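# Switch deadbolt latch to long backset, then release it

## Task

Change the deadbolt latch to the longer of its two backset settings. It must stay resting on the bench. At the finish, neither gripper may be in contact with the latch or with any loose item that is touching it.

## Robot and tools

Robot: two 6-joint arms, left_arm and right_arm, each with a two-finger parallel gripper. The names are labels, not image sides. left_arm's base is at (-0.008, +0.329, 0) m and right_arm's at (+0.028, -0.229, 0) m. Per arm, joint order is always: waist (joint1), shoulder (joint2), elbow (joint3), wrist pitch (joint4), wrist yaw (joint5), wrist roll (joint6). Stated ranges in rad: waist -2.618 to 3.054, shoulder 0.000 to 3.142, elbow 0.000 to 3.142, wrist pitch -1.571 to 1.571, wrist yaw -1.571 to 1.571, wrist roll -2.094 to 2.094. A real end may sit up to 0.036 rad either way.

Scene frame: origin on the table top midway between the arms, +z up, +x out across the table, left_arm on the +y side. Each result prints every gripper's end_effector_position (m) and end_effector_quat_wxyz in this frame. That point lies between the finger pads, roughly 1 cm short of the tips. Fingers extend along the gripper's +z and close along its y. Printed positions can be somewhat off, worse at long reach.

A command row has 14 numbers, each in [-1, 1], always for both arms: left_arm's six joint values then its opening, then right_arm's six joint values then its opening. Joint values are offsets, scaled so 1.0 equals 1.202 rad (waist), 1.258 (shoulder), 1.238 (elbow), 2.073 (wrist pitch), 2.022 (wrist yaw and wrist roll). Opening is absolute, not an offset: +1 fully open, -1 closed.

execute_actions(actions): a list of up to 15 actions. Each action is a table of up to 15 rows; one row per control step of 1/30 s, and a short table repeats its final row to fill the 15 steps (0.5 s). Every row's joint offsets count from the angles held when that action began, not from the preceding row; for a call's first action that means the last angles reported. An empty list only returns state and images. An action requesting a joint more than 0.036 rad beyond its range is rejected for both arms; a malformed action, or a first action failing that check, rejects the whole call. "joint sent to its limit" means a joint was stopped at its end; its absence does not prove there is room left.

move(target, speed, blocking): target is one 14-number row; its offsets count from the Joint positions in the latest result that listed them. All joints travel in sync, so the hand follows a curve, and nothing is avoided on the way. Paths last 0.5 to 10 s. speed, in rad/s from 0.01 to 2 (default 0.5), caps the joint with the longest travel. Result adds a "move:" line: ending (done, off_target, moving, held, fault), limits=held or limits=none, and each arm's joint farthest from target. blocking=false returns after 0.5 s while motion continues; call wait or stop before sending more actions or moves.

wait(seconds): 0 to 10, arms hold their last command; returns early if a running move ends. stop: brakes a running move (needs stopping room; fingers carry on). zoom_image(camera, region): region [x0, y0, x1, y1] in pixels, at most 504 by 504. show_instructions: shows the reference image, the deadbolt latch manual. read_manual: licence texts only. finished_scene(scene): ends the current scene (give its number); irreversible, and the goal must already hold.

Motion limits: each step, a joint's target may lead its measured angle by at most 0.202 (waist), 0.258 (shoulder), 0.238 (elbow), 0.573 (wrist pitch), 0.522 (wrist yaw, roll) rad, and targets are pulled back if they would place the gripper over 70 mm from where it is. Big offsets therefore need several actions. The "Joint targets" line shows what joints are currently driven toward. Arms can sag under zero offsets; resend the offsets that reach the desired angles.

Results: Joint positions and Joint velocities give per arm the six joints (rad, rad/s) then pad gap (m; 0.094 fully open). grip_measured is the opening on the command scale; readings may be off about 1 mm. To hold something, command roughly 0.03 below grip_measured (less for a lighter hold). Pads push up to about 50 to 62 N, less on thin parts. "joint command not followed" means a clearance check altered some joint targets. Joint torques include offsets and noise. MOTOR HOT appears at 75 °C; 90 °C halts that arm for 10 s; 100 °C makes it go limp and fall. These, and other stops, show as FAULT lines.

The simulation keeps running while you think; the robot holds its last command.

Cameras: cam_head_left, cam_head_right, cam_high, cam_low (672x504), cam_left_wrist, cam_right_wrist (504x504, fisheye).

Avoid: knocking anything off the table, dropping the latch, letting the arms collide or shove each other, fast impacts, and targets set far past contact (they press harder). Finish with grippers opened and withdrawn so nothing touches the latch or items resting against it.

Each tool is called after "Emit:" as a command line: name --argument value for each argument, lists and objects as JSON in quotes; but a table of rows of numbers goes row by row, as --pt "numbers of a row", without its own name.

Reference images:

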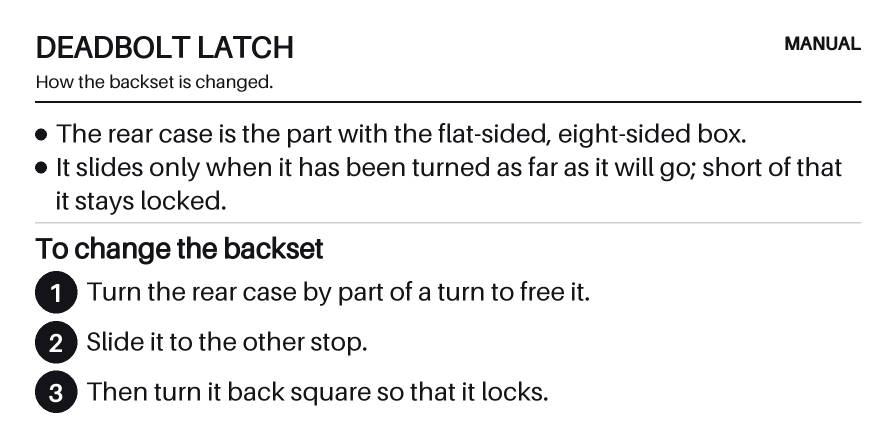

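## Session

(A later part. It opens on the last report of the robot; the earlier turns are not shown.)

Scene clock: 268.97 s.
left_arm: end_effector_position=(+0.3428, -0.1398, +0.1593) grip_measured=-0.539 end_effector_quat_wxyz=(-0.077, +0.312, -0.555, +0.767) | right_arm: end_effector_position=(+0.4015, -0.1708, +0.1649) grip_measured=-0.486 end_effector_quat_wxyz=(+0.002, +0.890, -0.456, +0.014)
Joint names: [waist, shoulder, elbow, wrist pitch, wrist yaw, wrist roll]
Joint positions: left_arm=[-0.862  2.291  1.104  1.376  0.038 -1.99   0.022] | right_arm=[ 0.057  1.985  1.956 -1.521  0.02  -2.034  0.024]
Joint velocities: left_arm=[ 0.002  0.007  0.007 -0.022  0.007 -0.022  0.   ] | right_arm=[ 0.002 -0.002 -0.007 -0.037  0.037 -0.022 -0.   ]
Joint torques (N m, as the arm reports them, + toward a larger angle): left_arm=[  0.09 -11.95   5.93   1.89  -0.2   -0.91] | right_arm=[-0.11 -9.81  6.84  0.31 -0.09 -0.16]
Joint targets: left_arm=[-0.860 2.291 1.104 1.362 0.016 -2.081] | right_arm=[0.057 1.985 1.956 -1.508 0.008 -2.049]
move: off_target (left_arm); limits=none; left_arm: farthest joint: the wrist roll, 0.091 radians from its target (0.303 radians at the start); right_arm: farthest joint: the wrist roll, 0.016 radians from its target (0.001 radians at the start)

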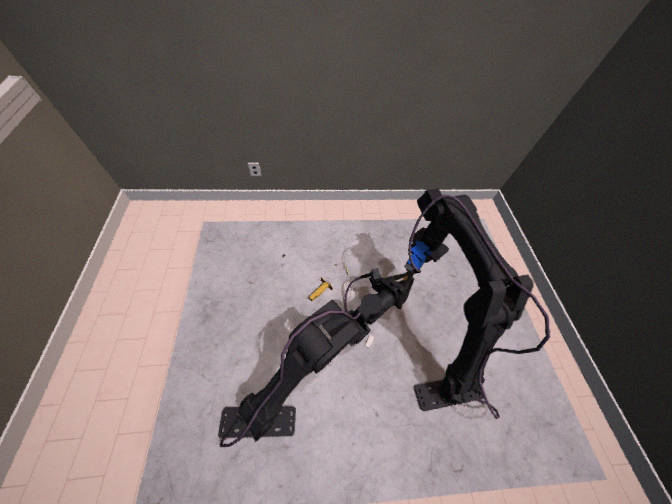

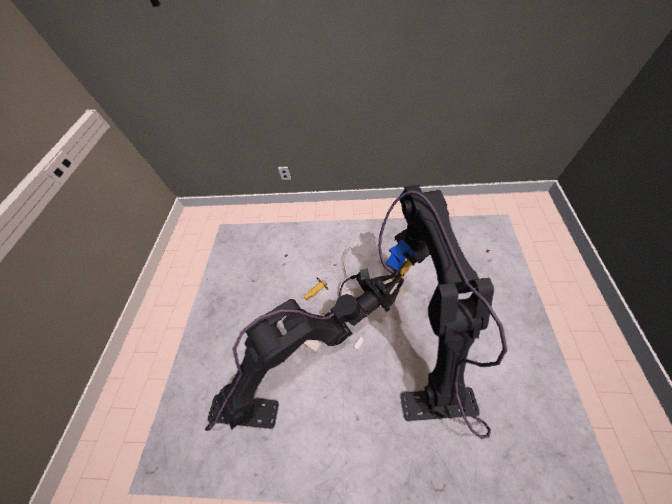

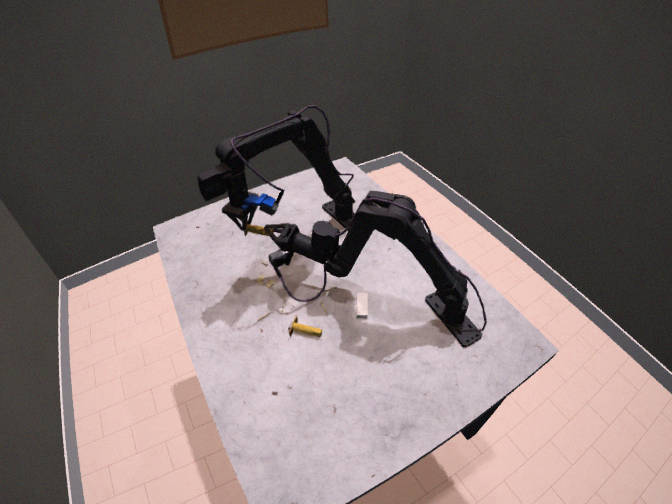

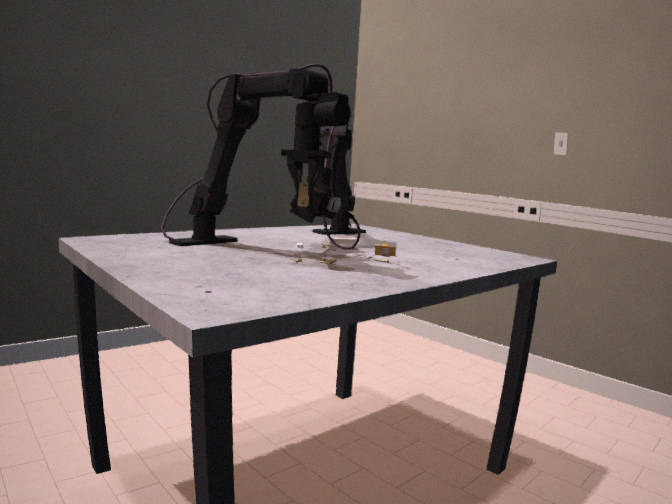

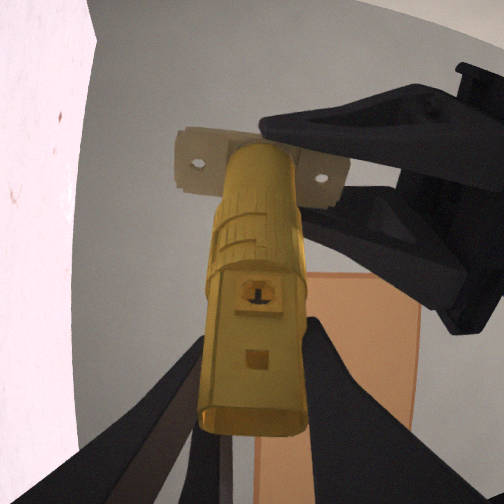

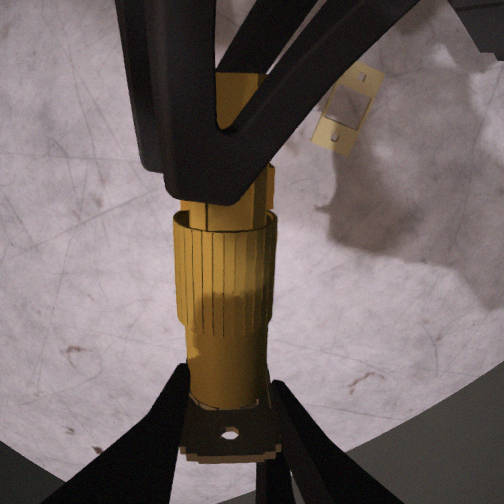

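Emit:
execute_actions --actions '[[[0,0,0,0,0,0,-0.2,0,0,0,0,0,0,-0.53]],[[0,0,0,0,0,0,-0.1,0,0,0,0,0,0,-0.53]],[[0,0,0,0,0,0.2,-0.1,0,0,0,0,0,0,-0.53]],[[0,0,0,0,0,0.39,-0.1,0,0,0,0,0,0,-0.53]],[[0,0,0,0,0,0,-0.1,0,0,0,0,0,0,-0.53]]]'

Emit:
zoom_image --camera "cam_left_wrist" --region '[130,130,390,450]'

Scene clock: 298.33 s.
left_arm: end_effector_position=(+0.3429, -0.1401, +0.1579) grip_measured=-0.102 end_effector_quat_wxyz=(+0.471, +0.030, +0.638, -0.608) | right_arm: end_effector_position=(+0.4033, -0.1705, +0.1649) grip_measured=-0.486 end_effector_quat_wxyz=(-0.000, +0.890, -0.456, +0.017)
Joint names: [waist, shoulder, elbow, wrist pitch, wrist yaw, wrist roll]
Joint positions: left_arm=[-0.862  2.291  1.104  1.371  0.039 -0.872  0.042] | right_arm=[ 0.057  1.985  1.956 -1.514  0.02  -2.034  0.024]
Joint velocities: left_arm=[-0.002  0.002 -0.002 -0.037  0.022  0.081  0.   ] | right_arm=[ 0.002  0.007 -0.007  0.037  0.007 -0.007 -0.   ]
Joint torques (N m, as the arm reports them, + toward a larger angle): left_arm=[ -0.03 -11.94   5.92   2.03  -0.01  -0.06] | right_arm=[-0.18 -9.65  6.8   0.22  0.03  0.01]
Joint targets: left_arm=[-0.862 2.291 1.104 1.372 0.039 -0.874] | right_arm=[0.057 1.985 1.956 -1.514 0.020 -2.034]

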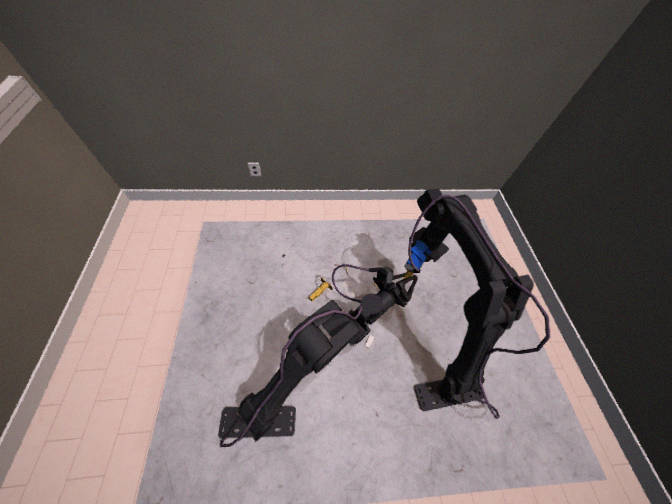

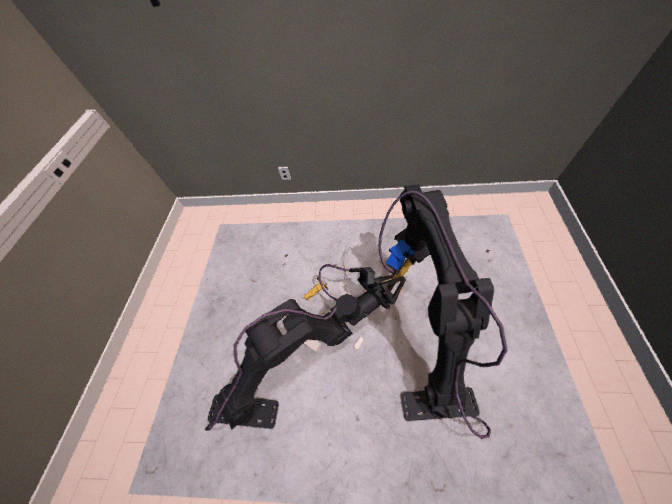

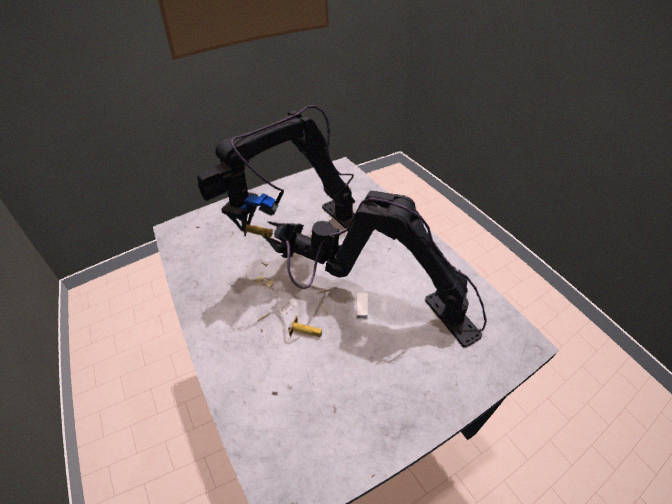

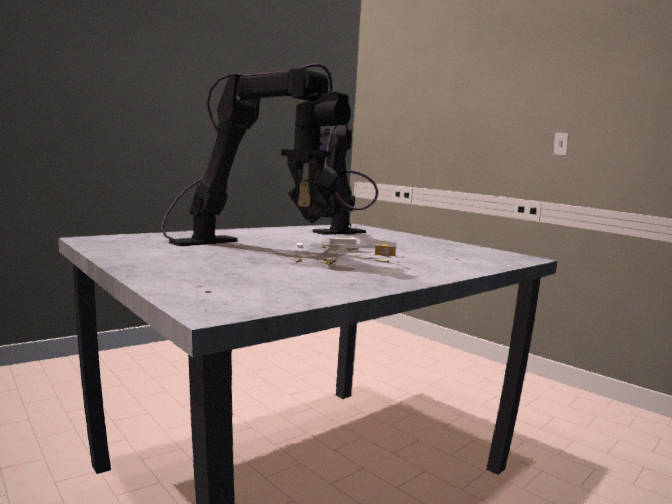

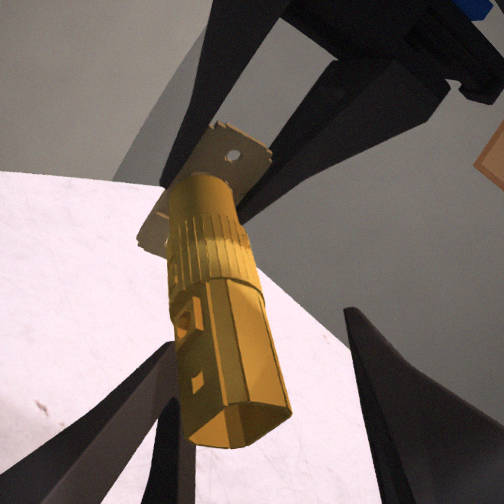

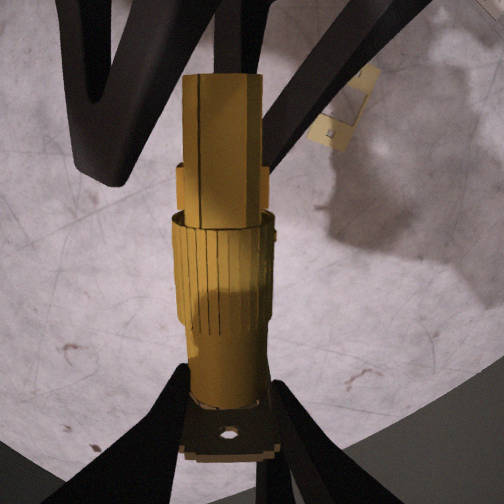

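Region (130, 130, 390, 450) of cam_left_wrist's 504x504 image, scaled by 1.575, with more detail than that image has; it fills the left 410 columns of this view, and the rest is white.

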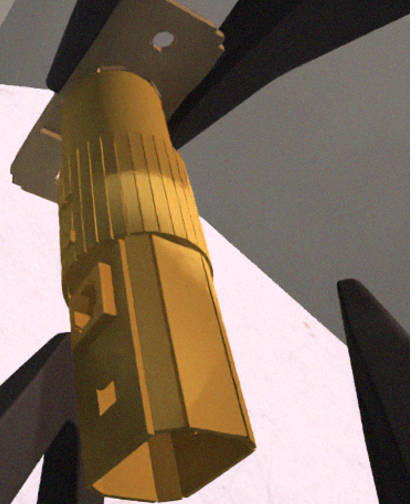

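Emit:
move --target '[0,-0.03,-0.06,0.005,-0.02,0.43,0.1, 0,0,0,0,0,0,-0.53]' --speed 0.4

Scene clock: 320.10 s.
left_arm: end_effector_position=(+0.3411, -0.1280, +0.1447) grip_measured=+0.098 end_effector_quat_wxyz=(+0.675, +0.288, +0.587, -0.342) | right_arm: end_effector_position=(+0.4037, -0.1705, +0.1650) grip_measured=-0.486 end_effector_quat_wxyz=(-0.001, +0.890, -0.456, +0.018)
Joint names: [waist, shoulder, elbow, wrist pitch, wrist yaw, wrist roll]
Joint positions: left_arm=[-0.862  2.276  1.044  1.378  0.006 -0.013  0.052] | right_arm=[ 0.057  1.985  1.956 -1.512  0.02  -2.034  0.024]
Joint velocities: left_arm=[-0.042 -0.007 -0.002 -0.022 -0.007  0.066 -0.001] | right_arm=[-0.022 -0.012  0.007 -0.007 -0.007  0.022  0.   ]
Joint torques (N m, as the arm reports them, + toward a larger angle): left_arm=[ -0.01 -13.48   4.54   2.09  -0.07   0.04] | right_arm=[-0.11 -9.84  6.72  0.16  0.02  0.02]
Joint targets: left_arm=[-0.862 2.253 1.030 1.382 -0.001 -0.003] | right_arm=[0.057 1.985 1.956 -1.514 0.020 -2.034]
move: off_target (left_arm); limits=none; left_arm: farthest joint: the shoulder, 0.022 radians from its target (0.038 radians at the start); right_arm: farthest joint: the wrist pitch, 0.002 radians from its target (0.000 radians at the start)

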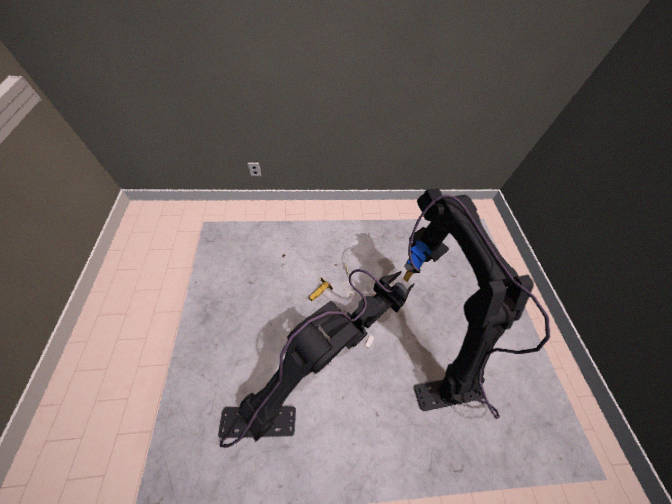

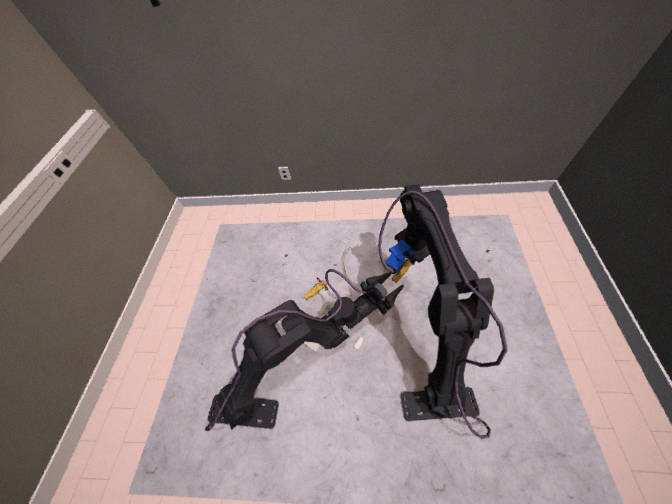

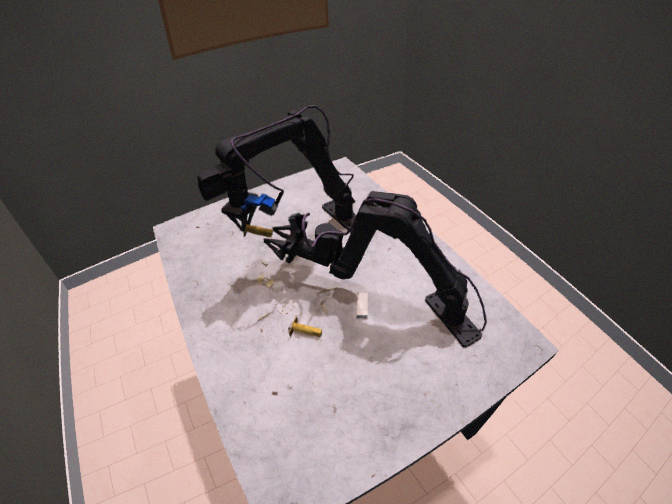

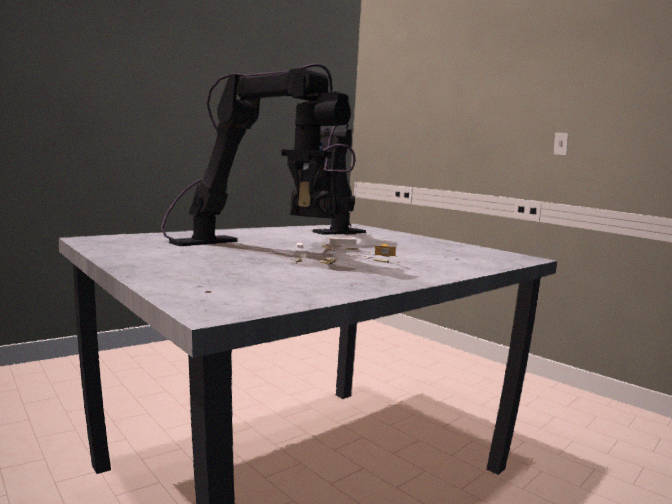

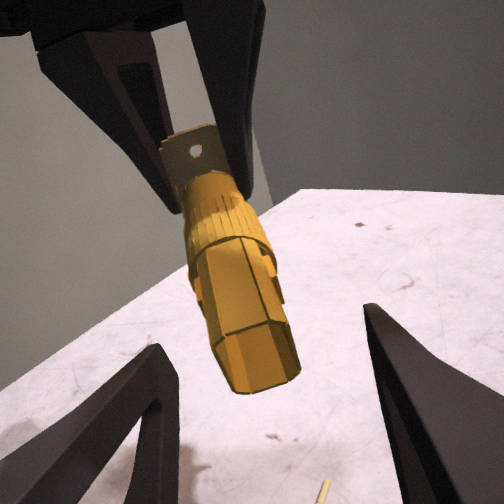

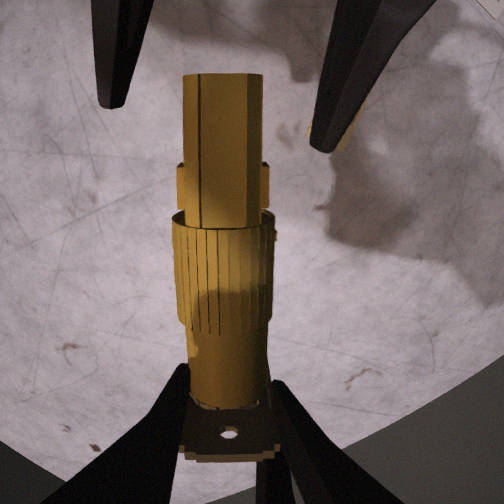

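Emit:
move --target '[0,0,0.035,0,0,0,0.1, 0,0,0,0,0,0,-0.53]' --speed 0.2

Emit:
execute_actions --actions '[[[0,0,0,0,0,0,-0.3,0,0,0,0,0,0,-0.53]],[[0,0,0,0,0,0,-0.6,0,0,0,0,0,0,-0.53]],[[0,0,0,0,0,0,-0.6,0,0,0,0,0,0,-0.53]]]'

Scene clock: 329.87 s.
left_arm: end_effector_position=(+0.3434, -0.1309, +0.1530) grip_measured=+0.098 end_effector_quat_wxyz=(+0.682, +0.285, +0.579, -0.344) | right_arm: end_effector_position=(+0.4041, -0.1704, +0.1650) grip_measured=-0.486 end_effector_quat_wxyz=(-0.001, +0.890, -0.456, +0.019)
Joint names: [waist, shoulder, elbow, wrist pitch, wrist yaw, wrist roll]
Joint positions: left_arm=[-0.862  2.276  1.065  1.378  0.006 -0.012  0.052] | right_arm=[ 0.057  1.985  1.956 -1.51   0.02  -2.034  0.024]
Joint velocities: left_arm=[-0.002 -0.002 -0.012  0.022 -0.037  0.007 -0.001] | right_arm=[ 0.002 -0.007 -0.007  0.051  0.022  0.022  0.   ]
Joint torques (N m, as the arm reports them, + toward a larger angle): left_arm=[ -0.03 -11.67   7.86   2.07   0.    -0.05] | right_arm=[-0.06 -9.84  6.79  0.2   0.    0.01]
Joint targets: left_arm=[-0.862 2.276 1.087 1.377 0.006 -0.013] | right_arm=[0.057 1.985 1.956 -1.512 0.020 -2.034]
move: off_target (left_arm); limits=none; left_arm: farthest joint: the elbow, 0.022 radians from its target (0.043 radians at the start); right_arm: farthest joint: the wrist pitch, 0.002 radians from its target (0.000 radians at the start)

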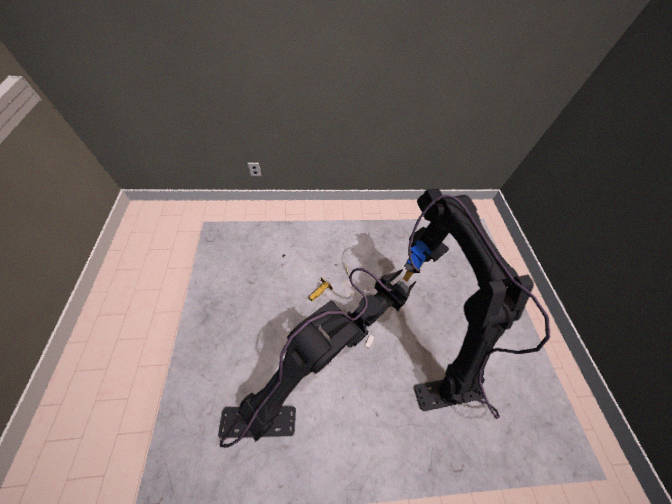

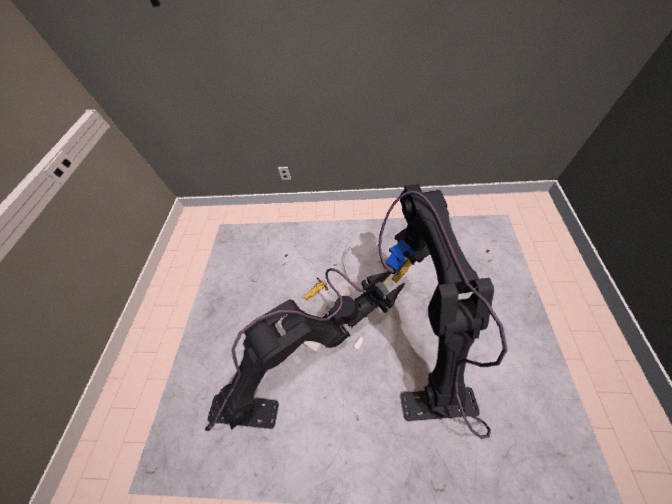

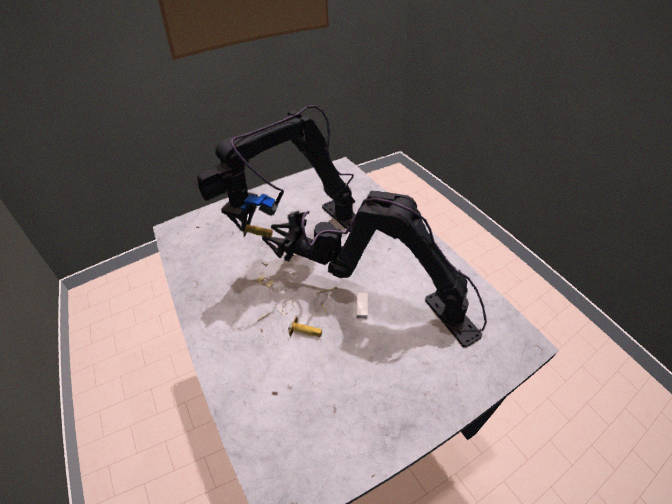

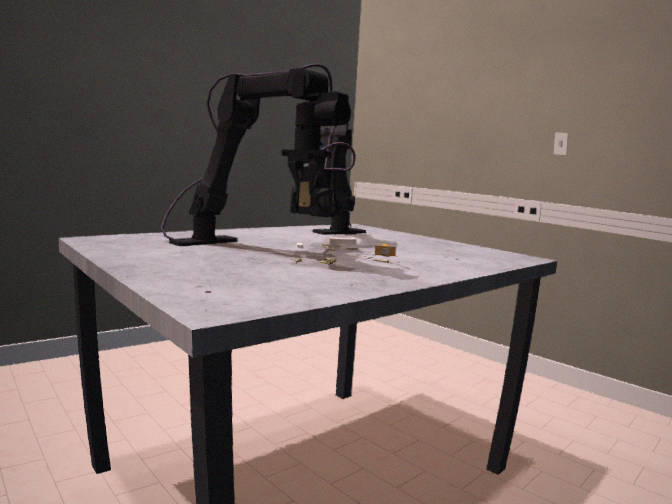

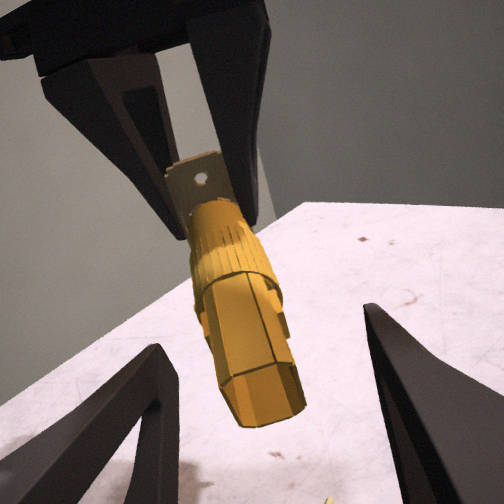

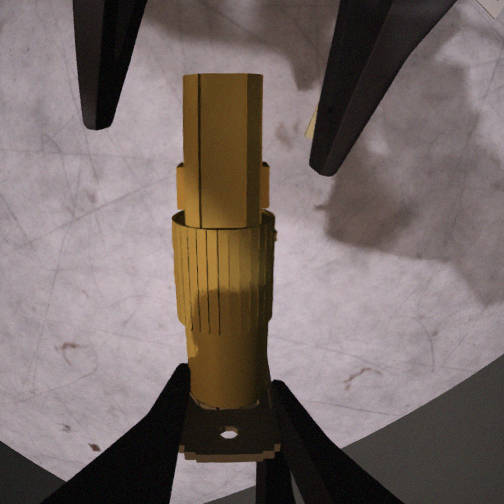

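Scene clock: 331.37 s.
left_arm: end_effector_position=(+0.3461, -0.1288, +0.1530) grip_measured=-0.592 end_effector_quat_wxyz=(+0.684, +0.279, +0.582, -0.339) | right_arm: end_effector_position=(+0.4050, -0.1709, +0.1650) grip_measured=-0.486 end_effector_quat_wxyz=(-0.001, +0.889, -0.458, +0.021)
Joint names: [waist, shoulder, elbow, wrist pitch, wrist yaw, wrist roll]
Joint positions: left_arm=[-0.861  2.276  1.065  1.378 -0.011 -0.012  0.019] | right_arm=[ 0.057  1.985  1.956 -1.507  0.024 -2.027  0.024]
Joint velocities: left_arm=[-0.012  0.002  0.012 -0.095 -0.022 -0.037 -0.001] | right_arm=[-0.032 -0.007 -0.007 -0.037  0.007 -0.022 -0.001]
Joint torques (N m, as the arm reports them, + toward a larger angle): left_arm=[ -0.04 -11.67   5.8    2.04   0.04  -0.04] | right_arm=[ 0.   -9.84  6.88  0.19  0.04 -0.01]
Joint targets: left_arm=[-0.861 2.276 1.065 1.378 -0.007 -0.012] | right_arm=[0.057 1.985 1.956 -1.509 0.024 -2.031]

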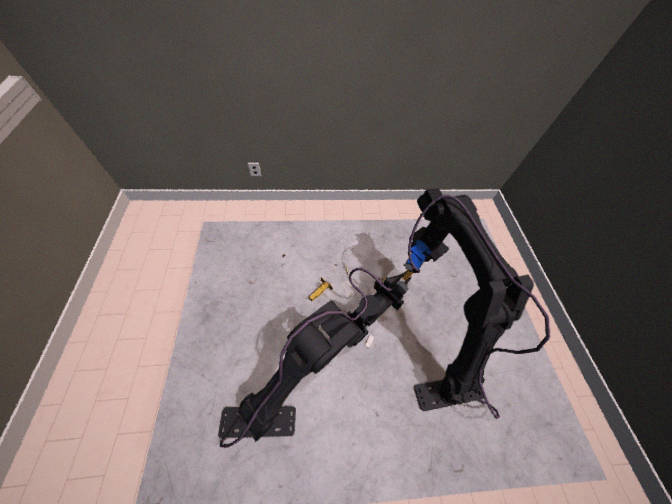

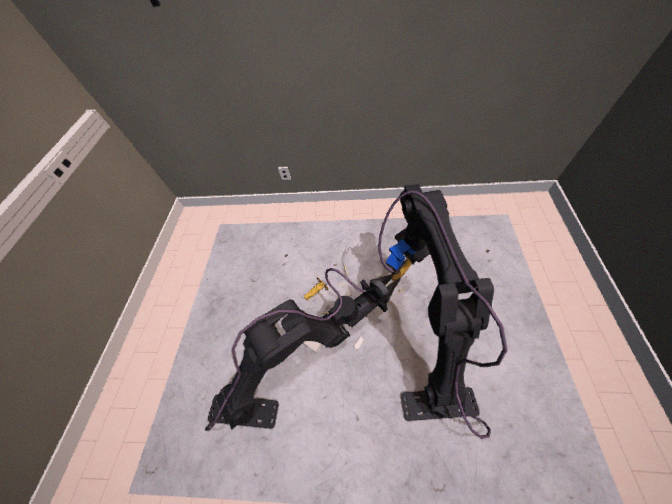

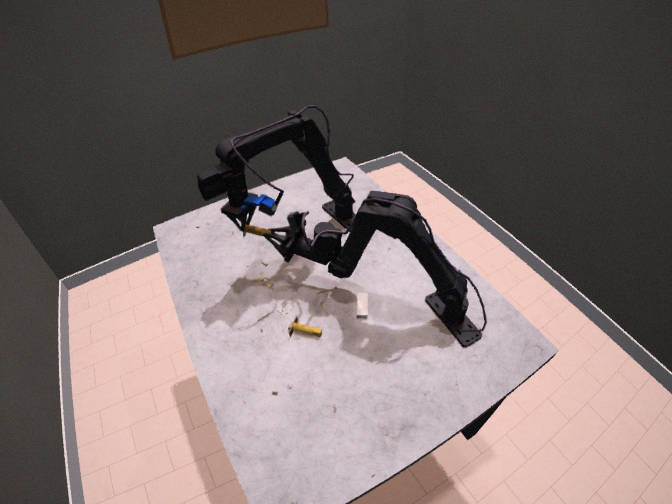

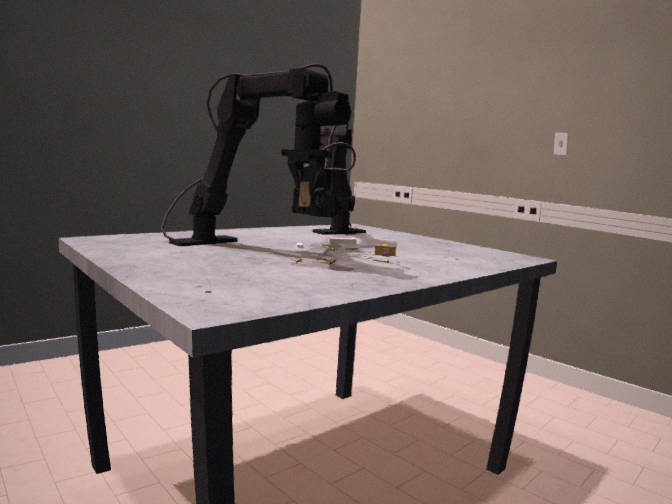

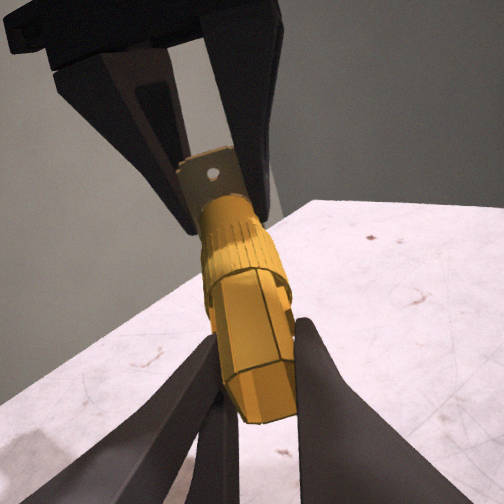

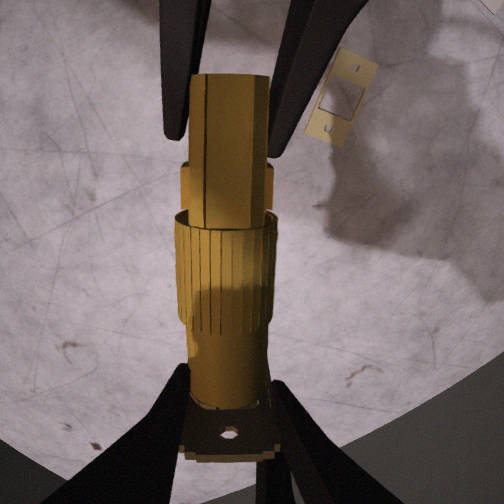

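Emit:
move --target '[0,0,0,0,0,-0.4,-0.64, 0,0,0,0,0,0,-0.53]' --speed 0.35

Scene clock: 337.47 s.
left_arm: end_effector_position=(+0.3463, -0.1283, +0.1540) grip_measured=-0.552 end_effector_quat_wxyz=(+0.523, +0.055, +0.642, -0.558) | right_arm: end_effector_position=(+0.4003, -0.1762, +0.1650) grip_measured=-0.486 end_effector_quat_wxyz=(+0.015, +0.877, -0.480, +0.020)
Joint names: [waist, shoulder, elbow, wrist pitch, wrist yaw, wrist roll]
Joint positions: left_arm=[-0.861  2.276  1.065  1.382 -0.014 -0.73   0.021] | right_arm=[ 0.057  1.985  1.956 -1.529  0.049 -1.977  0.024]
Joint velocities: left_arm=[-0.012 -0.017 -0.007  0.007  0.022  0.051 -0.002] | right_arm=[-0.002 -0.007  0.002 -0.037 -0.125  0.007 -0.001]
Joint torques (N m, as the arm reports them, + toward a larger angle): left_arm=[ -0.04 -11.68   5.83   2.     0.02  -0.88] | right_arm=[-0.13 -9.9   6.78  0.36 -0.2  -0.56]
Joint targets: left_arm=[-0.861 2.276 1.065 1.378 -0.011 -0.821] | right_arm=[0.057 1.985 1.956 -1.507 0.024 -2.027]
move: off_target (left_arm, right_arm); limits=none; left_arm: farthest joint: the wrist roll, 0.091 radians from its target (0.808 radians at the start); right_arm: farthest joint: the wrist roll, 0.050 radians from its target (0.000 radians at the start)

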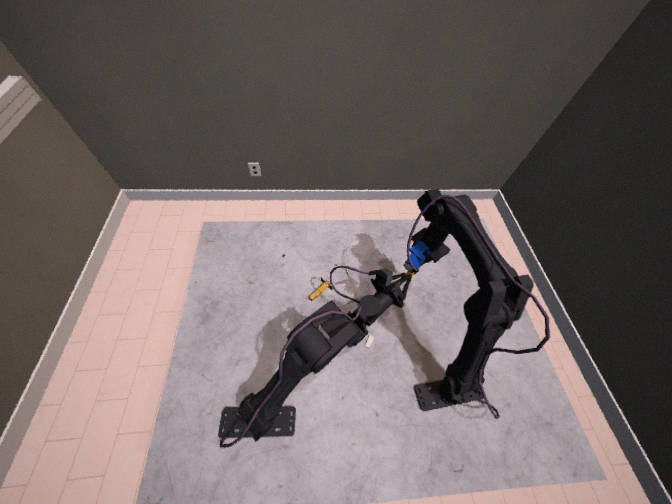

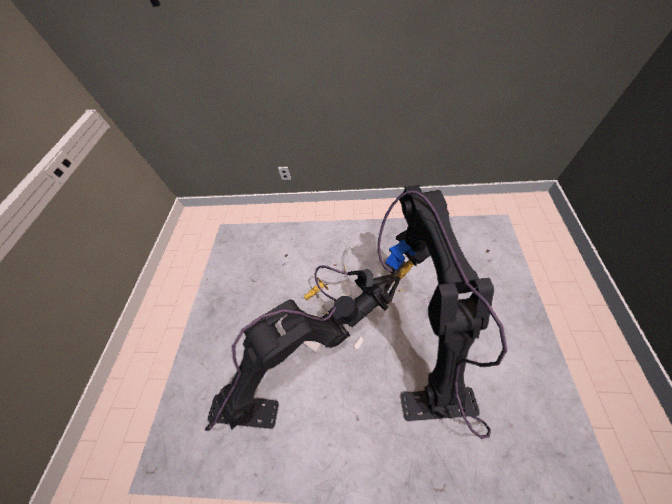

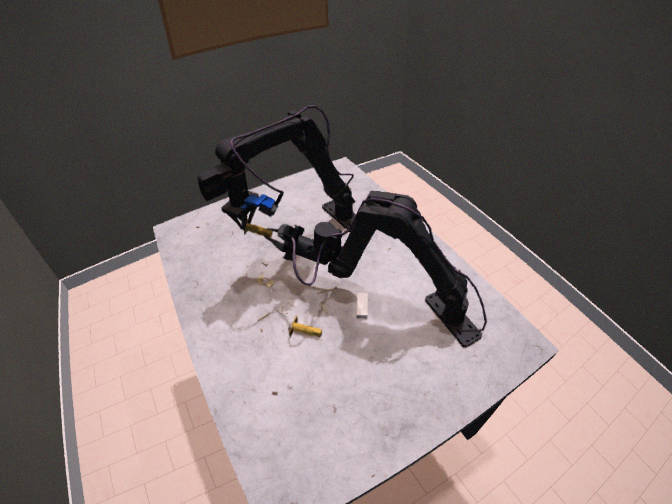

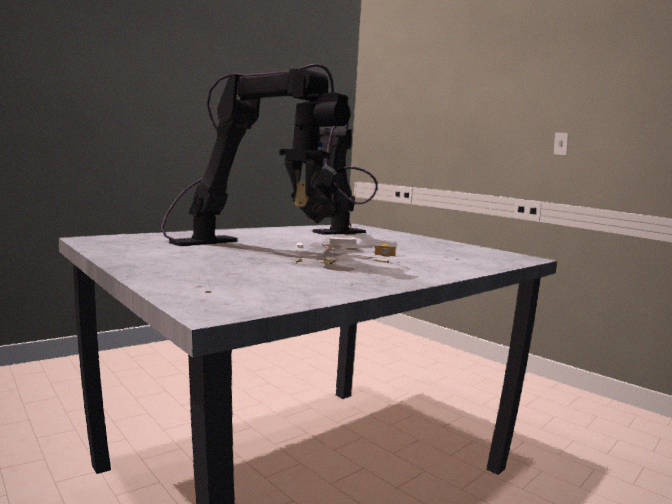

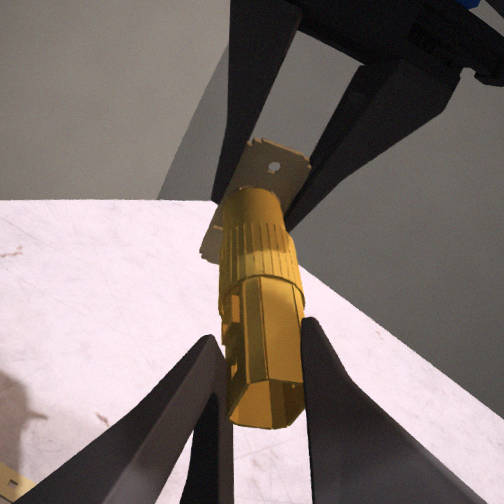

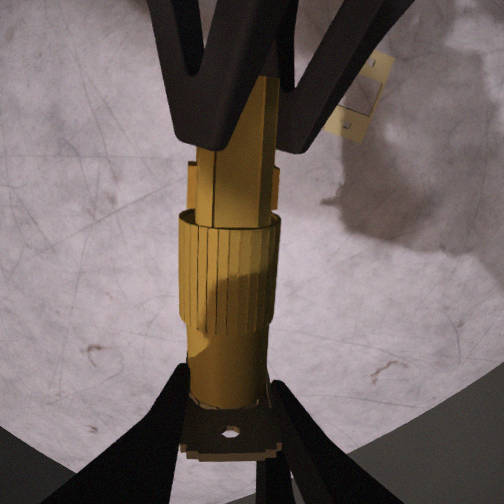

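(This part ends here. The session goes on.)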